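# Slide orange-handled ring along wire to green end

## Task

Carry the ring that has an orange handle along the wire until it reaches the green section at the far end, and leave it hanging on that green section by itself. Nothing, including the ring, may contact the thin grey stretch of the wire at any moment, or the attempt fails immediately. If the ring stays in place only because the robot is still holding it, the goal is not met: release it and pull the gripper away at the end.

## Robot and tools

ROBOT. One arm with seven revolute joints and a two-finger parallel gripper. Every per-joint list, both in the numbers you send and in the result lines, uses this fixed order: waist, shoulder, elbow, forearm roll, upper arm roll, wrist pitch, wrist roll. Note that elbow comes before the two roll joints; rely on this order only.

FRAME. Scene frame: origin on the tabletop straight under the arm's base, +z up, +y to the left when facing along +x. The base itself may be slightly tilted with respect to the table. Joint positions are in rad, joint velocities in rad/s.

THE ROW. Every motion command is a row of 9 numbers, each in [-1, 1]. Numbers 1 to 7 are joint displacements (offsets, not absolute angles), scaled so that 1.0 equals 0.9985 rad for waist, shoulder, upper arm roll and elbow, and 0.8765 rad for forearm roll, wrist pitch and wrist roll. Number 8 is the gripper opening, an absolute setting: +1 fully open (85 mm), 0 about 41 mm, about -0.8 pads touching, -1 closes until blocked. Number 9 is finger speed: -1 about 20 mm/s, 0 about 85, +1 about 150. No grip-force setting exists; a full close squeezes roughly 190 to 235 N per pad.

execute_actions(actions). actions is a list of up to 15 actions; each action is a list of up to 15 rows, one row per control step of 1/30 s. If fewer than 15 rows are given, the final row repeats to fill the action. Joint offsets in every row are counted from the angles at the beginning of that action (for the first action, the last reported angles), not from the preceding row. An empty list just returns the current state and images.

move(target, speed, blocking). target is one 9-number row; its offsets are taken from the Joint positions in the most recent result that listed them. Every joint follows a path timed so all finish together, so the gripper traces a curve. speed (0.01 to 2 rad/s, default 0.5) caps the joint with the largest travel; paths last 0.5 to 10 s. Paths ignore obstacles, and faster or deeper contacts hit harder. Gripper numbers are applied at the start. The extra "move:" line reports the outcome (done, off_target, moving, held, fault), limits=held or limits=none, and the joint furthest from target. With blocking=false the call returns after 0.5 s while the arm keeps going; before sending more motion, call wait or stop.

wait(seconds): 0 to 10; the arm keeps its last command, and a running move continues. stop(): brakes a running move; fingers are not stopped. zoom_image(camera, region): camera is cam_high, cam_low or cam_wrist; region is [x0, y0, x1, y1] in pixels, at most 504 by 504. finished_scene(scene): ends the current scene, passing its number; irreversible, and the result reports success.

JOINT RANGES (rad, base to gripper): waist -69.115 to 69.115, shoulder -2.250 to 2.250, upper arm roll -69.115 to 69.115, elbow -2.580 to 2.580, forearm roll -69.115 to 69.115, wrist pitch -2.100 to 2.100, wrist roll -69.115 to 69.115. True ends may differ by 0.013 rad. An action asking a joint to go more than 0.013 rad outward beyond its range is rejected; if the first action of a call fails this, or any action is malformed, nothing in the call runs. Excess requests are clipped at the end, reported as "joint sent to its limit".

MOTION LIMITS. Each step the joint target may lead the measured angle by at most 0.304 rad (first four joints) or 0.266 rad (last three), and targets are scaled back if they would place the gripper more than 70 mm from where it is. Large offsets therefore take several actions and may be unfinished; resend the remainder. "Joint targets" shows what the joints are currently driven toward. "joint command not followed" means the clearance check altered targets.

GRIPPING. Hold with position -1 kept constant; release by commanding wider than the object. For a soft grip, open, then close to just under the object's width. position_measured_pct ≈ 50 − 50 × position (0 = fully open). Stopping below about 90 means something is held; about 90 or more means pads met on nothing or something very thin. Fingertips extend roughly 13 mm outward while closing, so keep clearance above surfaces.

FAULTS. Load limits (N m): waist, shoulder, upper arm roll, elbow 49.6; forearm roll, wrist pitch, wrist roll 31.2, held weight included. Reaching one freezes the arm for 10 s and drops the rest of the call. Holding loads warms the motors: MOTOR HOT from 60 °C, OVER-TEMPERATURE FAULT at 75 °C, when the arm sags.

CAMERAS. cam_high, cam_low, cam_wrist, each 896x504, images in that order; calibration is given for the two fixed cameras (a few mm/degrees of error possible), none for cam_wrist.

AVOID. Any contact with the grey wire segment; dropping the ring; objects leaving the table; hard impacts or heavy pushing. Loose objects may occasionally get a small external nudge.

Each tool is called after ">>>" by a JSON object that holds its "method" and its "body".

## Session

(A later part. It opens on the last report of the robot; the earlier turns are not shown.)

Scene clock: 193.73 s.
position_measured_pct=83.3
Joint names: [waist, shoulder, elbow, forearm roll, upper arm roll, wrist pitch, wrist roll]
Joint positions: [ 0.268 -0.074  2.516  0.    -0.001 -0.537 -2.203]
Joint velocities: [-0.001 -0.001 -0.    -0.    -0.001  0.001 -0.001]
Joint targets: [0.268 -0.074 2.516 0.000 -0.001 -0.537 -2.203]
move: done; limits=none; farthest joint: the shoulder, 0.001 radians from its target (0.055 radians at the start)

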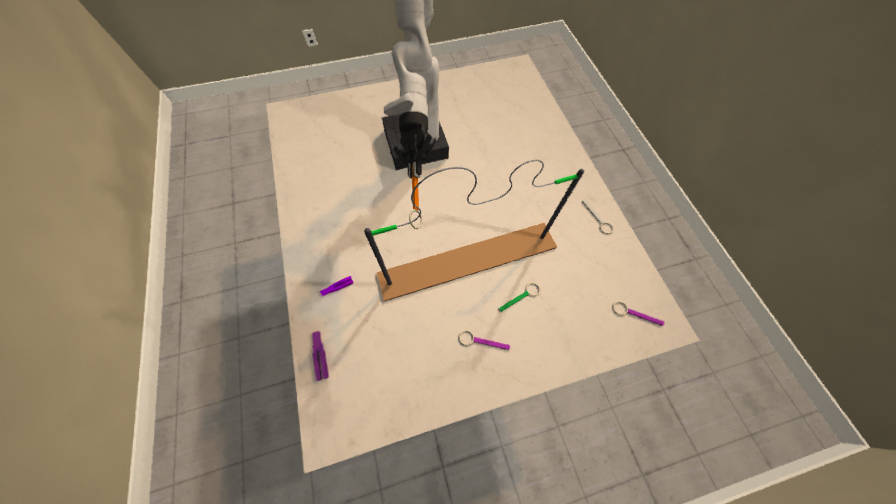

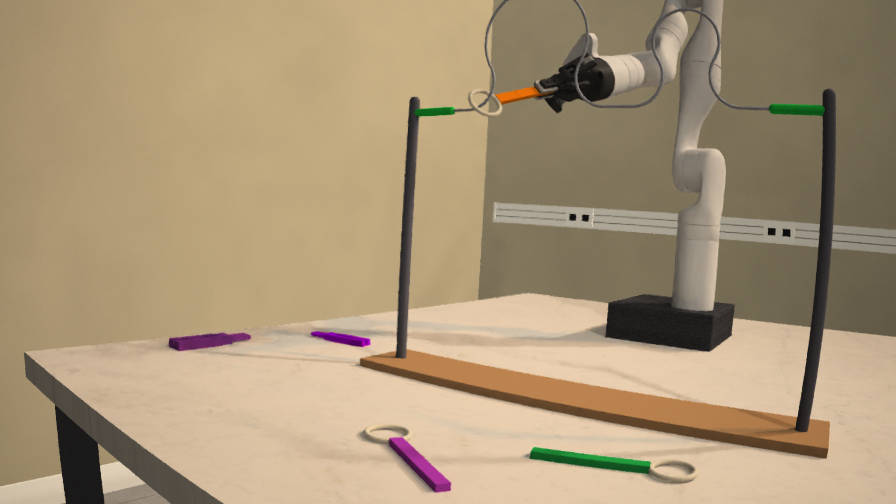

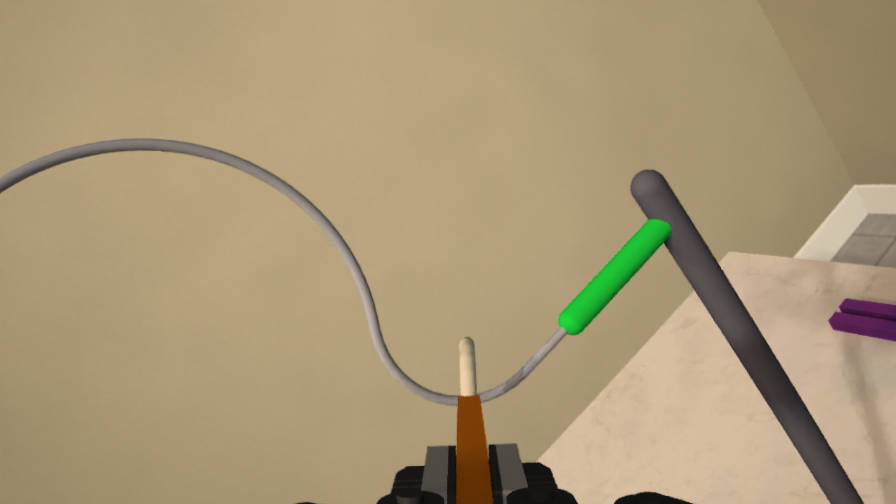

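>>> {"method": "move", "body": {"target": [-0.0238,-0.0543,0,0,0,0.0165,-0.865,-0.75,-0.7], "speed": 1.0}}

>>> {"method": "move", "body": {"target": [0.0082,-0.0266,0,0,0,-0.0351,-0.582,-0.75,-0.7], "speed": 0.9}}

>>> {"method": "move", "body": {"target": [0.018,-0.0198,0,0,0,-0.0758,0.375,-0.75,-0.7], "speed": 0.6}}

>>> {"method": "zoom_image", "body": {"camera": "cam_low", "region": [440,5,540,85]}}

>>> {"method": "zoom_image", "body": {"camera": "cam_high", "region": [385,165,445,220]}}

Scene clock: 212.70 s.
position_measured_pct=83.3
Joint names: [waist, shoulder, elbow, forearm roll, upper arm roll, wrist pitch, wrist roll]
Joint positions: [ 0.245 -0.129  2.516  0.    -0.001 -0.523 -2.961]
Joint velocities: [-0.     0.    -0.001  0.     0.     0.    -0.001]
Joint targets: [0.245 -0.129 2.516 0.000 -0.001 -0.523 -2.961]
move: done; limits=none; farthest joint: the waist, 0.000 radians from its target (0.024 radians at the start)

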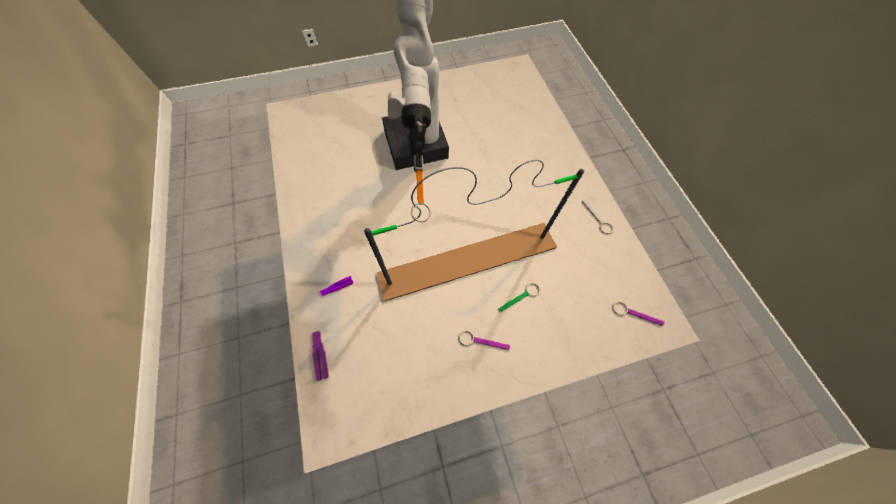

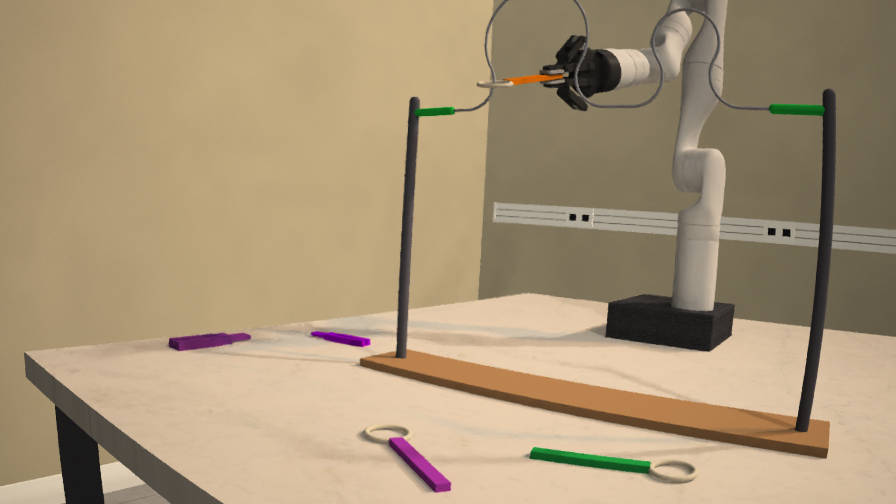

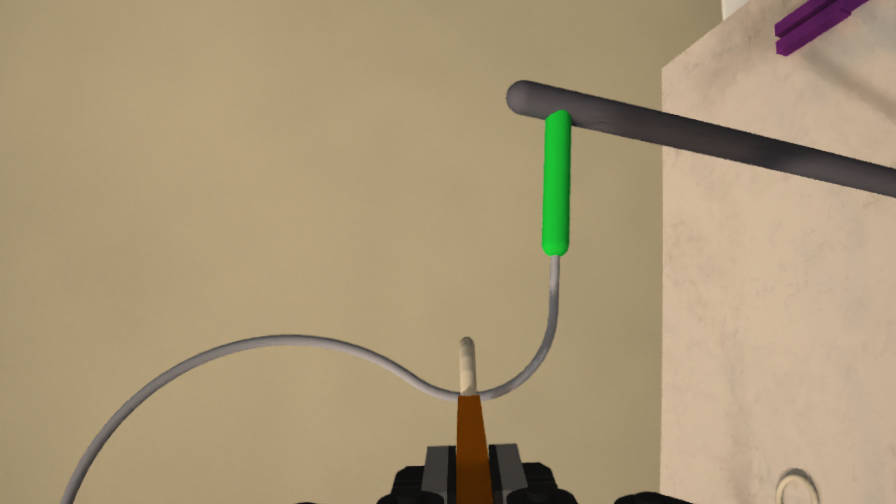

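Scene clock: 213.90 s.
position_measured_pct=83.3
Joint names: [waist, shoulder, elbow, forearm roll, upper arm roll, wrist pitch, wrist roll]
Joint positions: [ 0.253 -0.155  2.516  0.    -0.001 -0.554 -3.471]
Joint velocities: [ 0.    -0.001  0.     0.001 -0.     0.    -0.001]
Joint targets: [0.253 -0.155 2.516 0.000 -0.001 -0.554 -3.471]
move: done; limits=none; farthest joint: the shoulder, 0.001 radians from its target (0.027 radians at the start)

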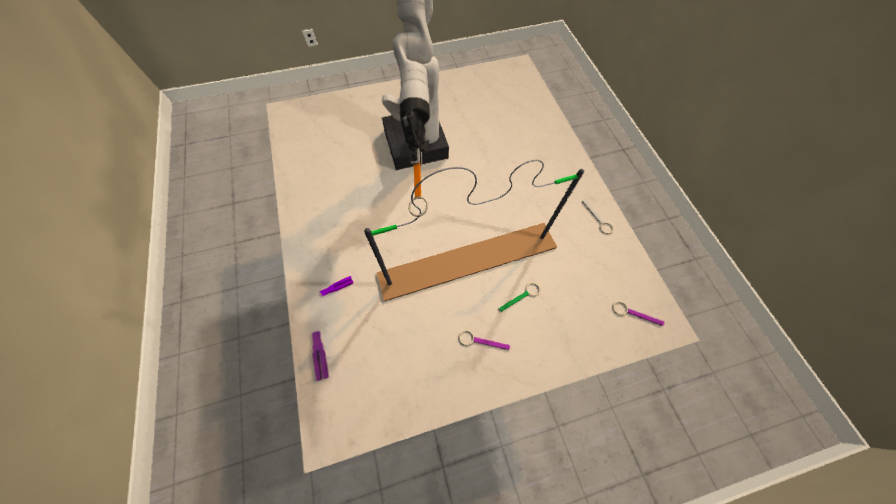

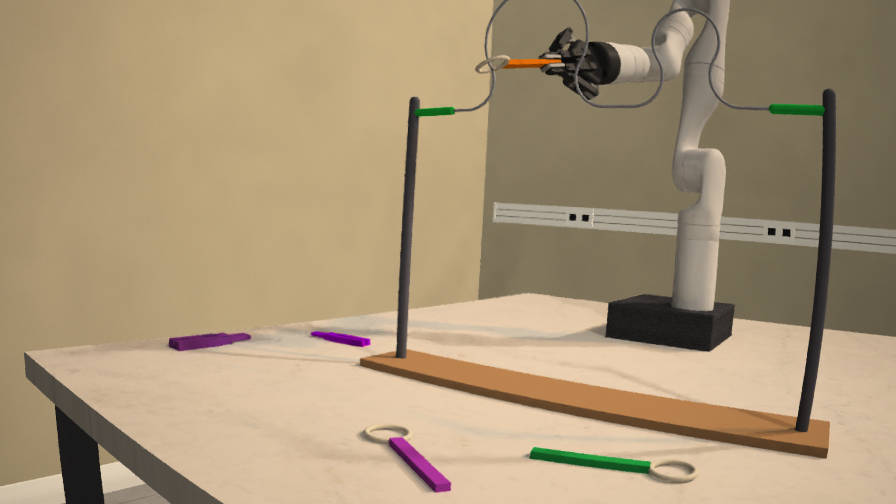

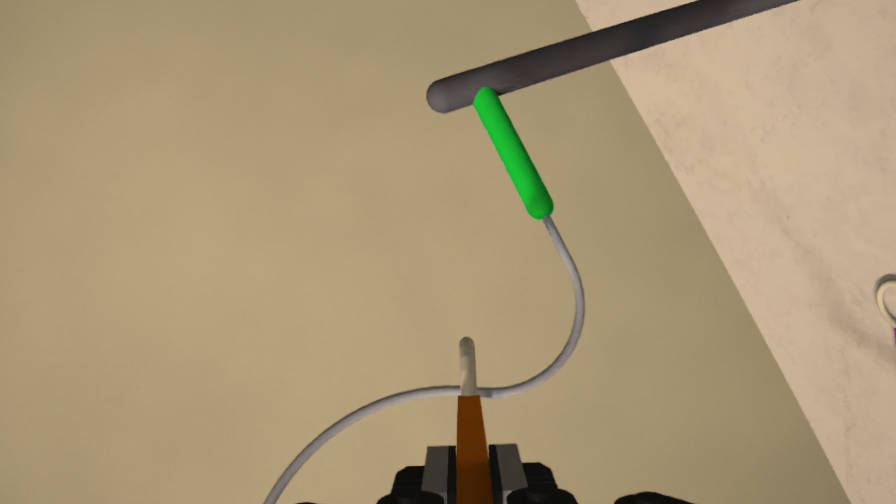

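Scene clock: 215.00 s.
position_measured_pct=83.3
Joint names: [waist, shoulder, elbow, forearm roll, upper arm roll, wrist pitch, wrist roll]
Joint positions: [ 0.271 -0.175  2.516  0.    -0.001 -0.62  -3.142]
Joint velocities: [ 0.    -0.001 -0.     0.001 -0.    -0.001  0.001]
Joint targets: [0.271 -0.175 2.516 0.000 -0.001 -0.620 -3.142]
move: done; limits=none; farthest joint: the waist, 0.000 radians from its target (0.018 radians at the start)

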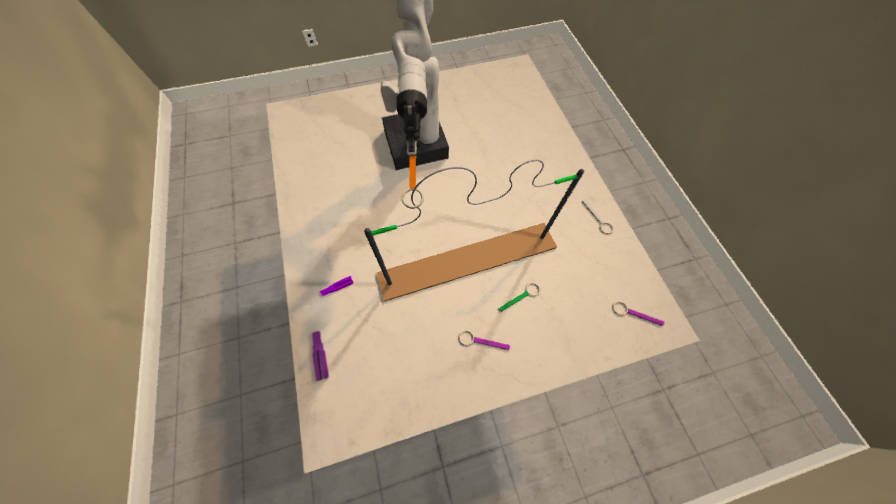

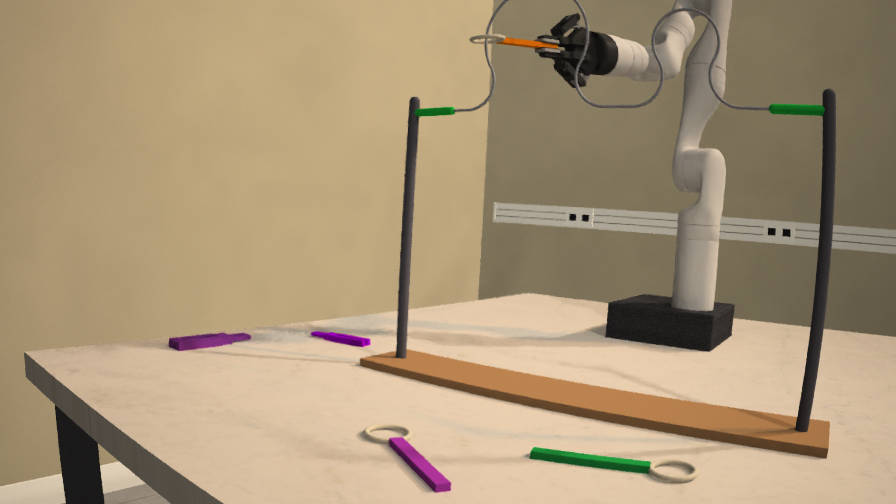

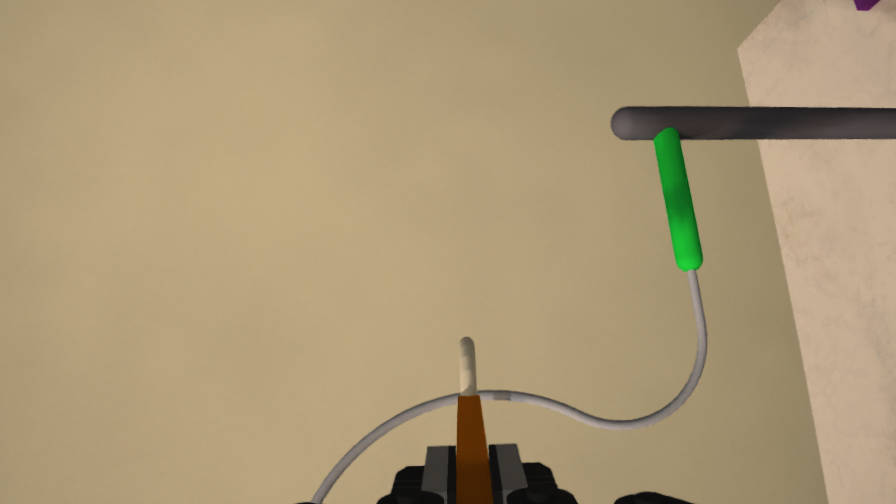

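Region (440, 5, 540, 85) of cam_low's 896x504 image, scaled by 5.040, with more detail than that image has; it fills the top 403 rows of this view, and the rest is white.

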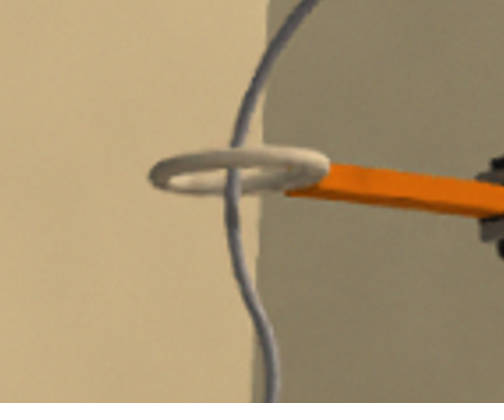

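Region (385, 165, 445, 220) of cam_high's 896x504 image, scaled by 8.400, with more detail than that image has; it fills the top 462 rows of this view, and the rest is white.

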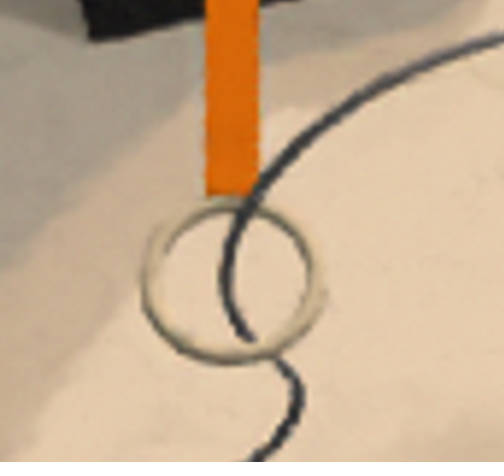

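>>> {"method": "move", "body": {"target": [-0.018,-0.032,0,0,0,-0.047,0.584,-0.75,-0.7], "speed": 0.9}}

>>> {"method": "move", "body": {"target": [-0.049,-0.048,0,0,0,-0.0038,0.605,-0.75,-0.7], "speed": 0.9}}

>>> {"method": "zoom_image", "body": {"camera": "cam_high", "region": [400,150,460,205]}}

Scene clock: 226.53 s.
position_measured_pct=83.3
Joint names: [waist, shoulder, elbow, forearm roll, upper arm roll, wrist pitch, wrist roll]
Joint positions: [ 0.253 -0.207  2.516  0.    -0.001 -0.661 -2.631]
Joint velocities: [-0.     0.    -0.001  0.     0.001 -0.001  0.002]
Joint targets: [0.253 -0.207 2.516 0.000 -0.001 -0.661 -2.631]
move: done; limits=none; farthest joint: the wrist roll, 0.001 radians from its target (0.512 radians at the start)

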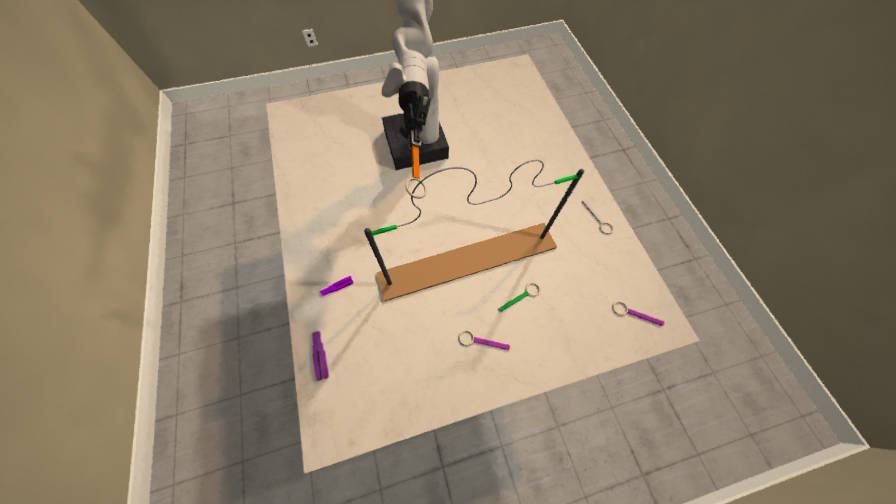

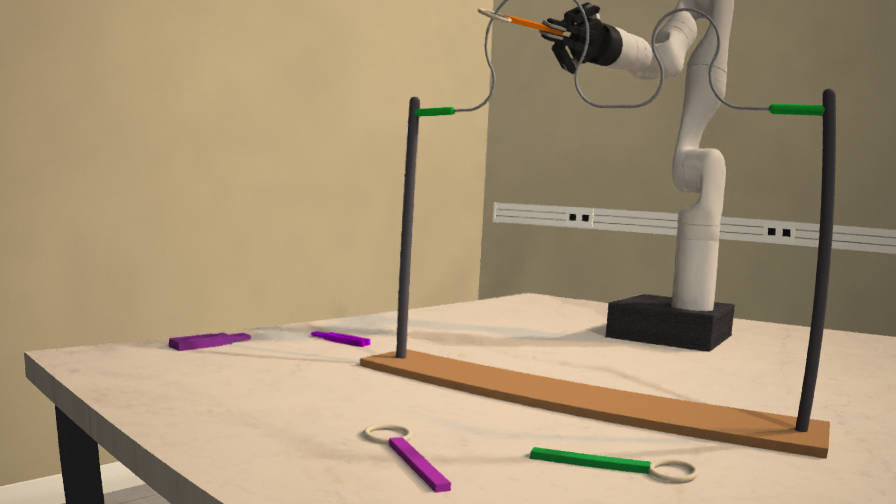

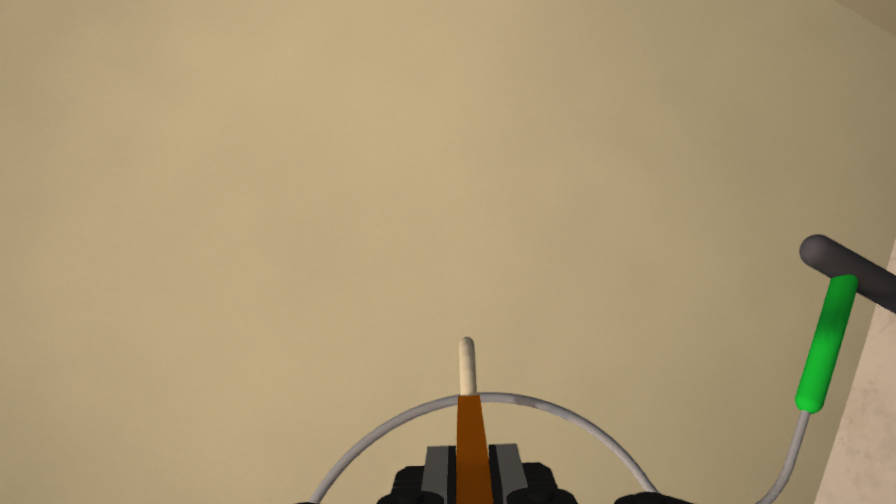

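Scene clock: 227.77 s.
position_measured_pct=83.3
Joint names: [waist, shoulder, elbow, forearm roll, upper arm roll, wrist pitch, wrist roll]
Joint positions: [ 0.204 -0.255  2.516  0.    -0.001 -0.665 -2.1  ]
Joint velocities: [-0.001 -0.001 -0.    -0.    -0.001 -0.001  0.001]
Joint targets: [0.204 -0.255 2.516 0.000 -0.001 -0.665 -2.100]
move: done; limits=none; farthest joint: the waist, 0.000 radians from its target (0.049 radians at the start)

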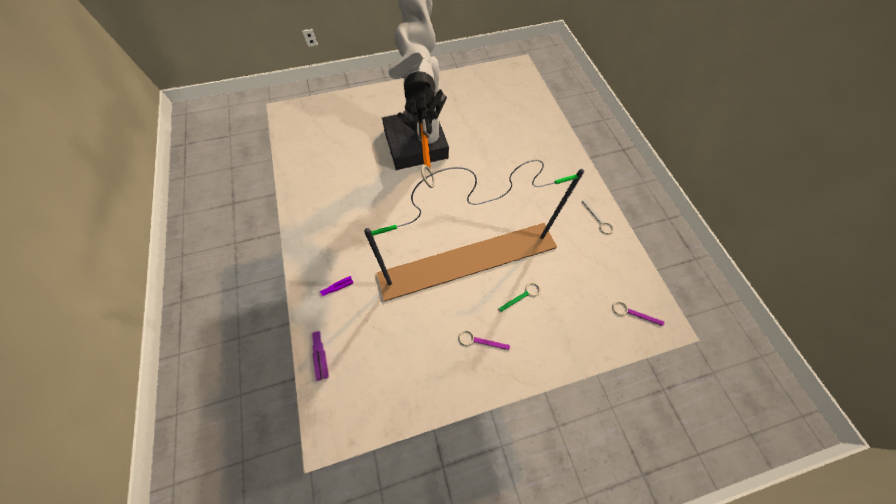

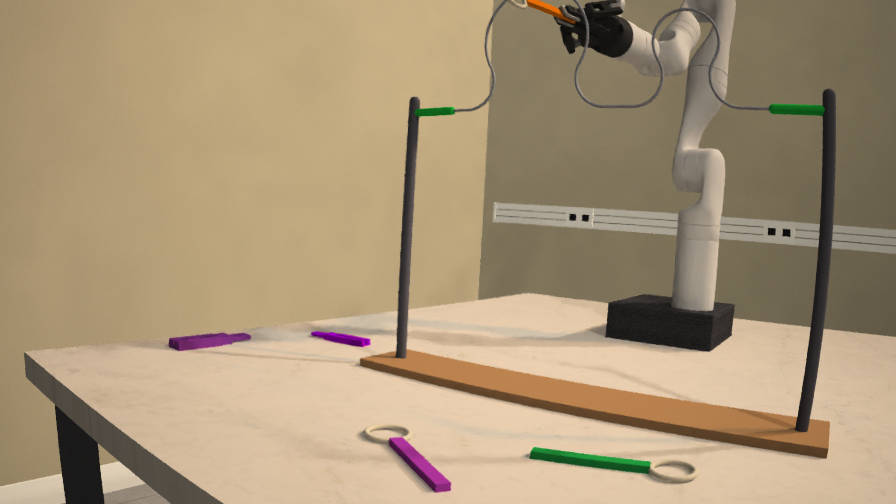

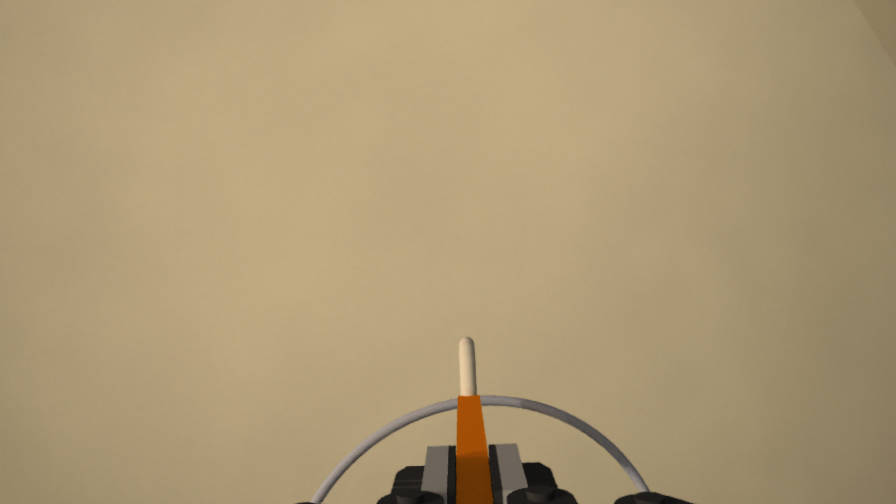

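Region (400, 150, 460, 205) of cam_high's 896x504 image, scaled by 8.400, with more detail than that image has; it fills the top 462 rows of this view, and the rest is white.

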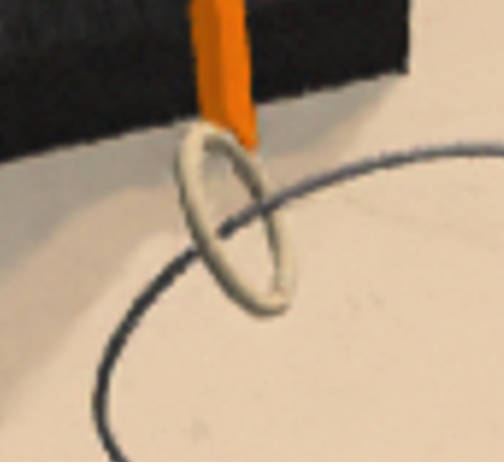

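Centred. W8–W10.

>>> {"method": "move", "body": {"target": [-0.0689,-0.0459,0,0,0,0.040,0.604,-0.75,-0.7], "speed": 0.9}}

>>> {"method": "move", "body": {"target": [-0.0707,-0.030,0,0,0,0.0715,0.598,-0.75,-0.7], "speed": 0.9}}

>>> {"method": "zoom_image", "body": {"camera": "cam_high", "region": [435,140,495,195]}}

>>> {"method": "move", "body": {"target": [-0.0526,-0.0041,0,0,0,0.0824,0.597,-0.75,-0.7], "speed": 0.9}}

Scene clock: 235.97 s.
position_measured_pct=83.3
Joint names: [waist, shoulder, elbow, forearm roll, upper arm roll, wrist pitch, wrist roll]
Joint positions: [ 0.135 -0.3    2.516  0.    -0.001 -0.63  -1.571]
Joint velocities: [-0.001 -0.001  0.001  0.     0.001 -0.     0.001]
Joint targets: [0.135 -0.300 2.516 0.000 -0.001 -0.630 -1.571]
move: done; limits=none; farthest joint: the shoulder, 0.001 radians from its target (0.046 radians at the start)

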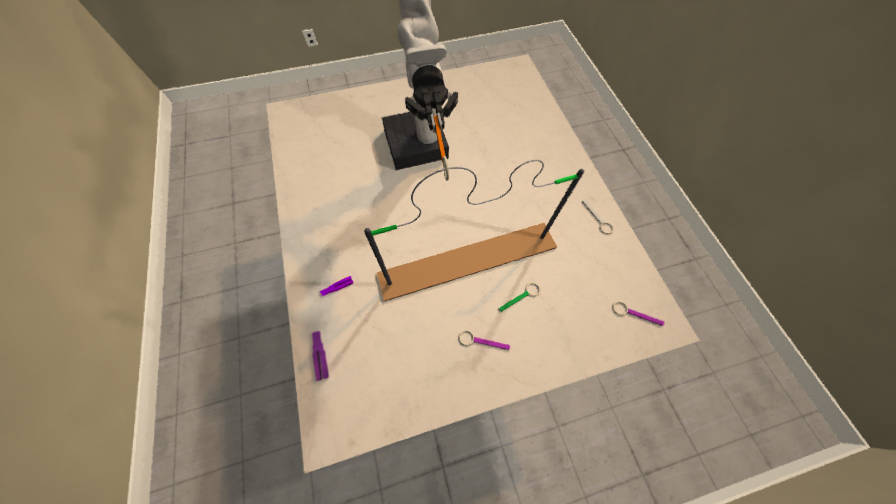

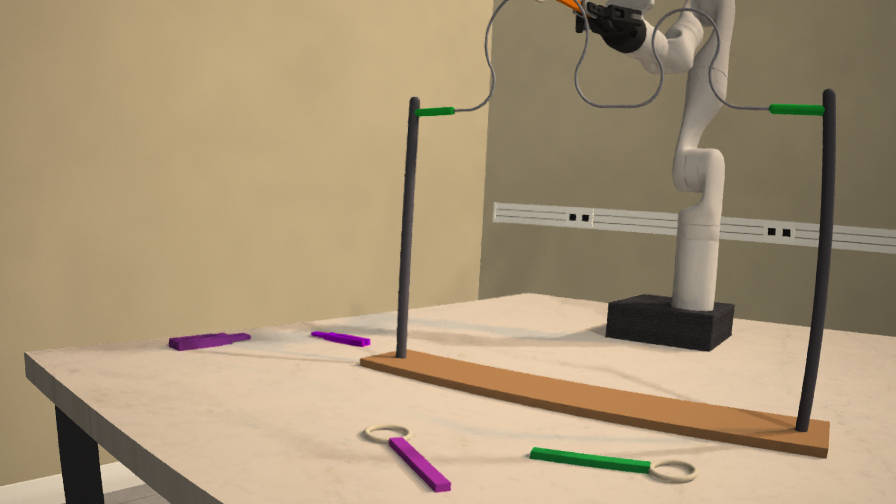

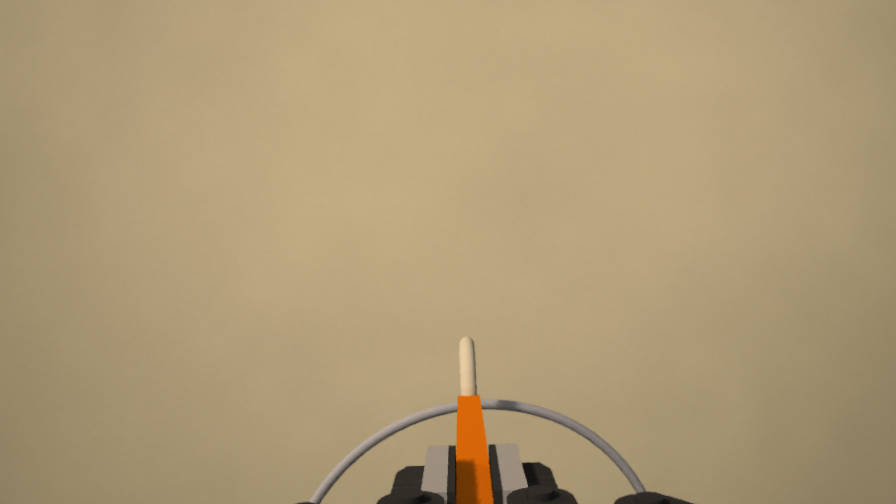

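Scene clock: 237.17 s.
position_measured_pct=83.3
Joint names: [waist, shoulder, elbow, forearm roll, upper arm roll, wrist pitch, wrist roll]
Joint positions: [ 0.065 -0.33   2.516  0.    -0.001 -0.567 -1.047]
Joint velocities: [-0.002  0.     0.    -0.    -0.     0.001  0.001]
Joint targets: [0.065 -0.330 2.516 0.000 -0.001 -0.567 -1.047]
move: done; limits=none; farthest joint: the waist, 0.000 radians from its target (0.071 radians at the start)

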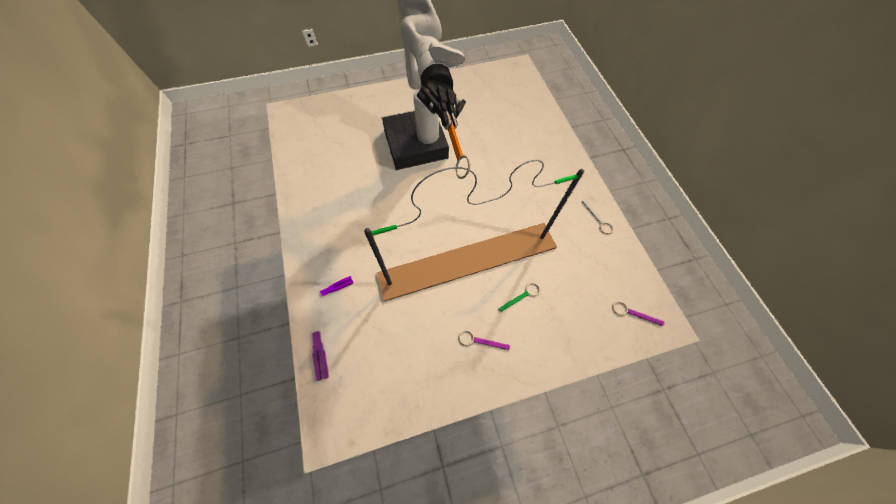

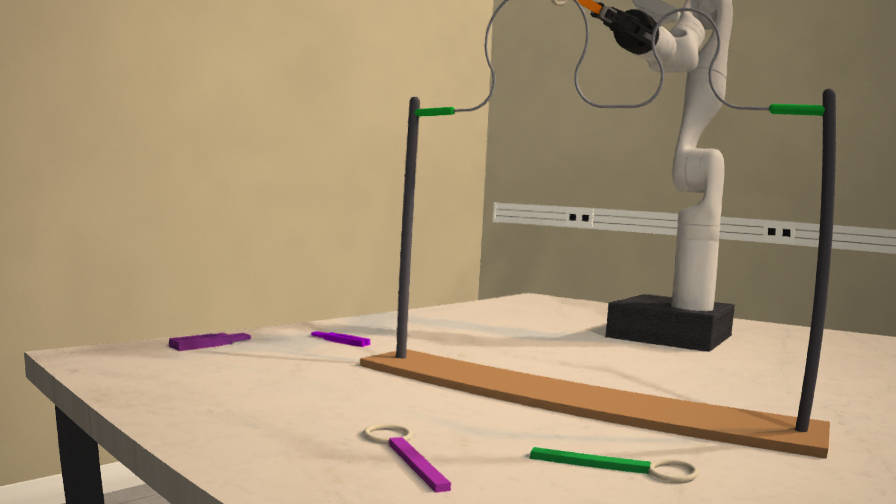

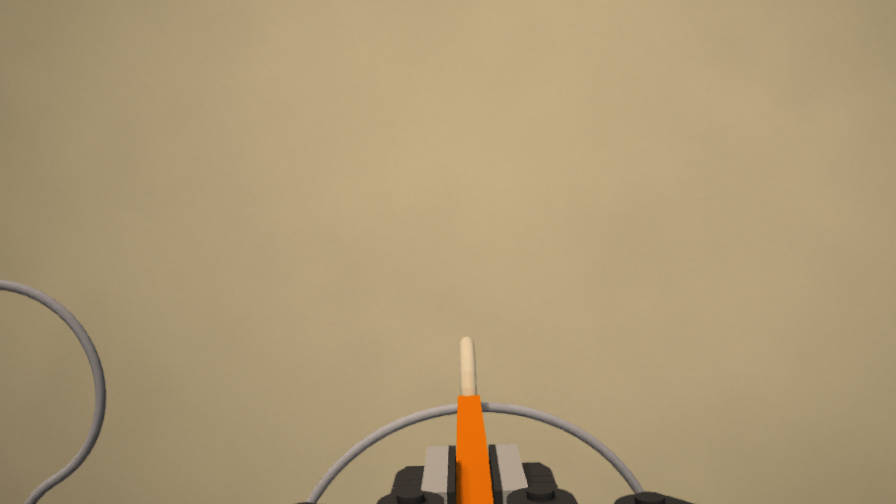

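Region (435, 140, 495, 195) of cam_high's 896x504 image, scaled by 8.400, with more detail than that image has; it fills the top 462 rows of this view, and the rest is white.

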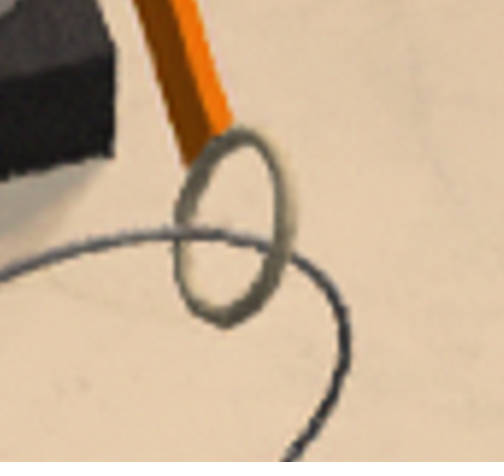

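Scene clock: 238.37 s.
position_measured_pct=83.3
Joint names: [waist, shoulder, elbow, forearm roll, upper arm roll, wrist pitch, wrist roll]
Joint positions: [ 0.012 -0.334  2.516  0.    -0.001 -0.495 -0.524]
Joint velocities: [-0.001  0.    -0.001 -0.001 -0.001  0.001  0.001]
Joint targets: [0.012 -0.334 2.516 0.000 -0.001 -0.495 -0.524]
move: done; limits=none; farthest joint: the waist, 0.000 radians from its target (0.052 radians at the start)

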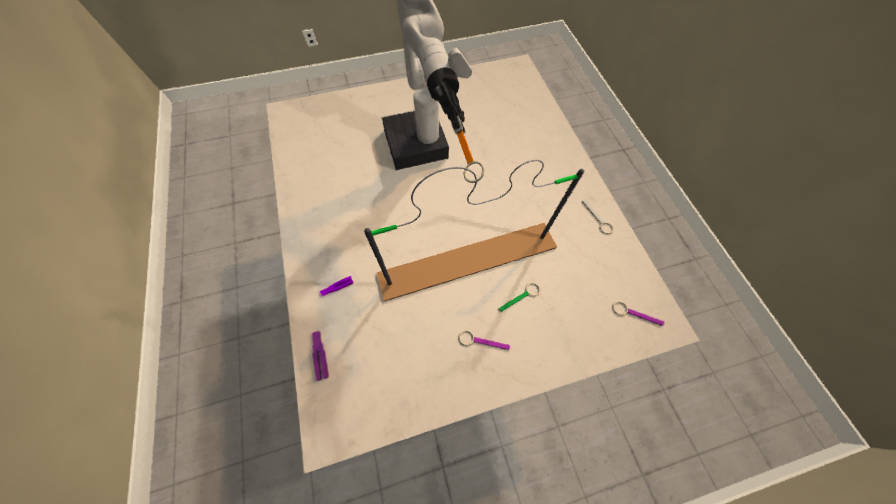

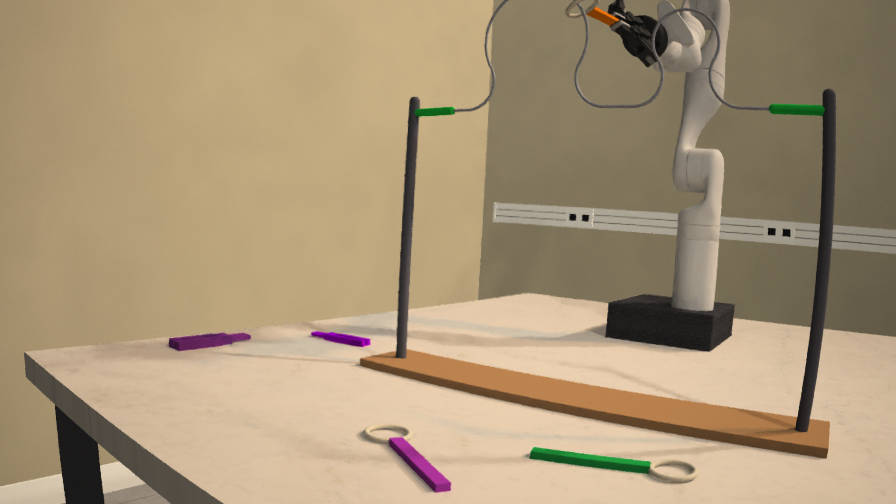

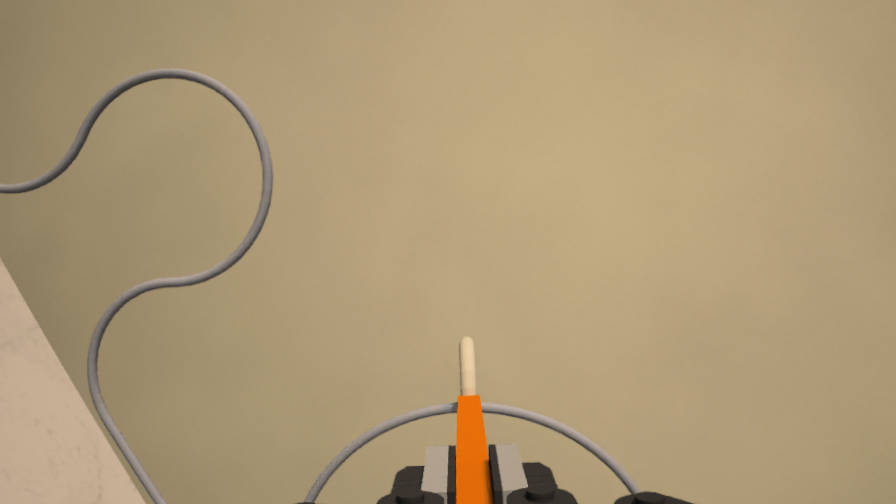

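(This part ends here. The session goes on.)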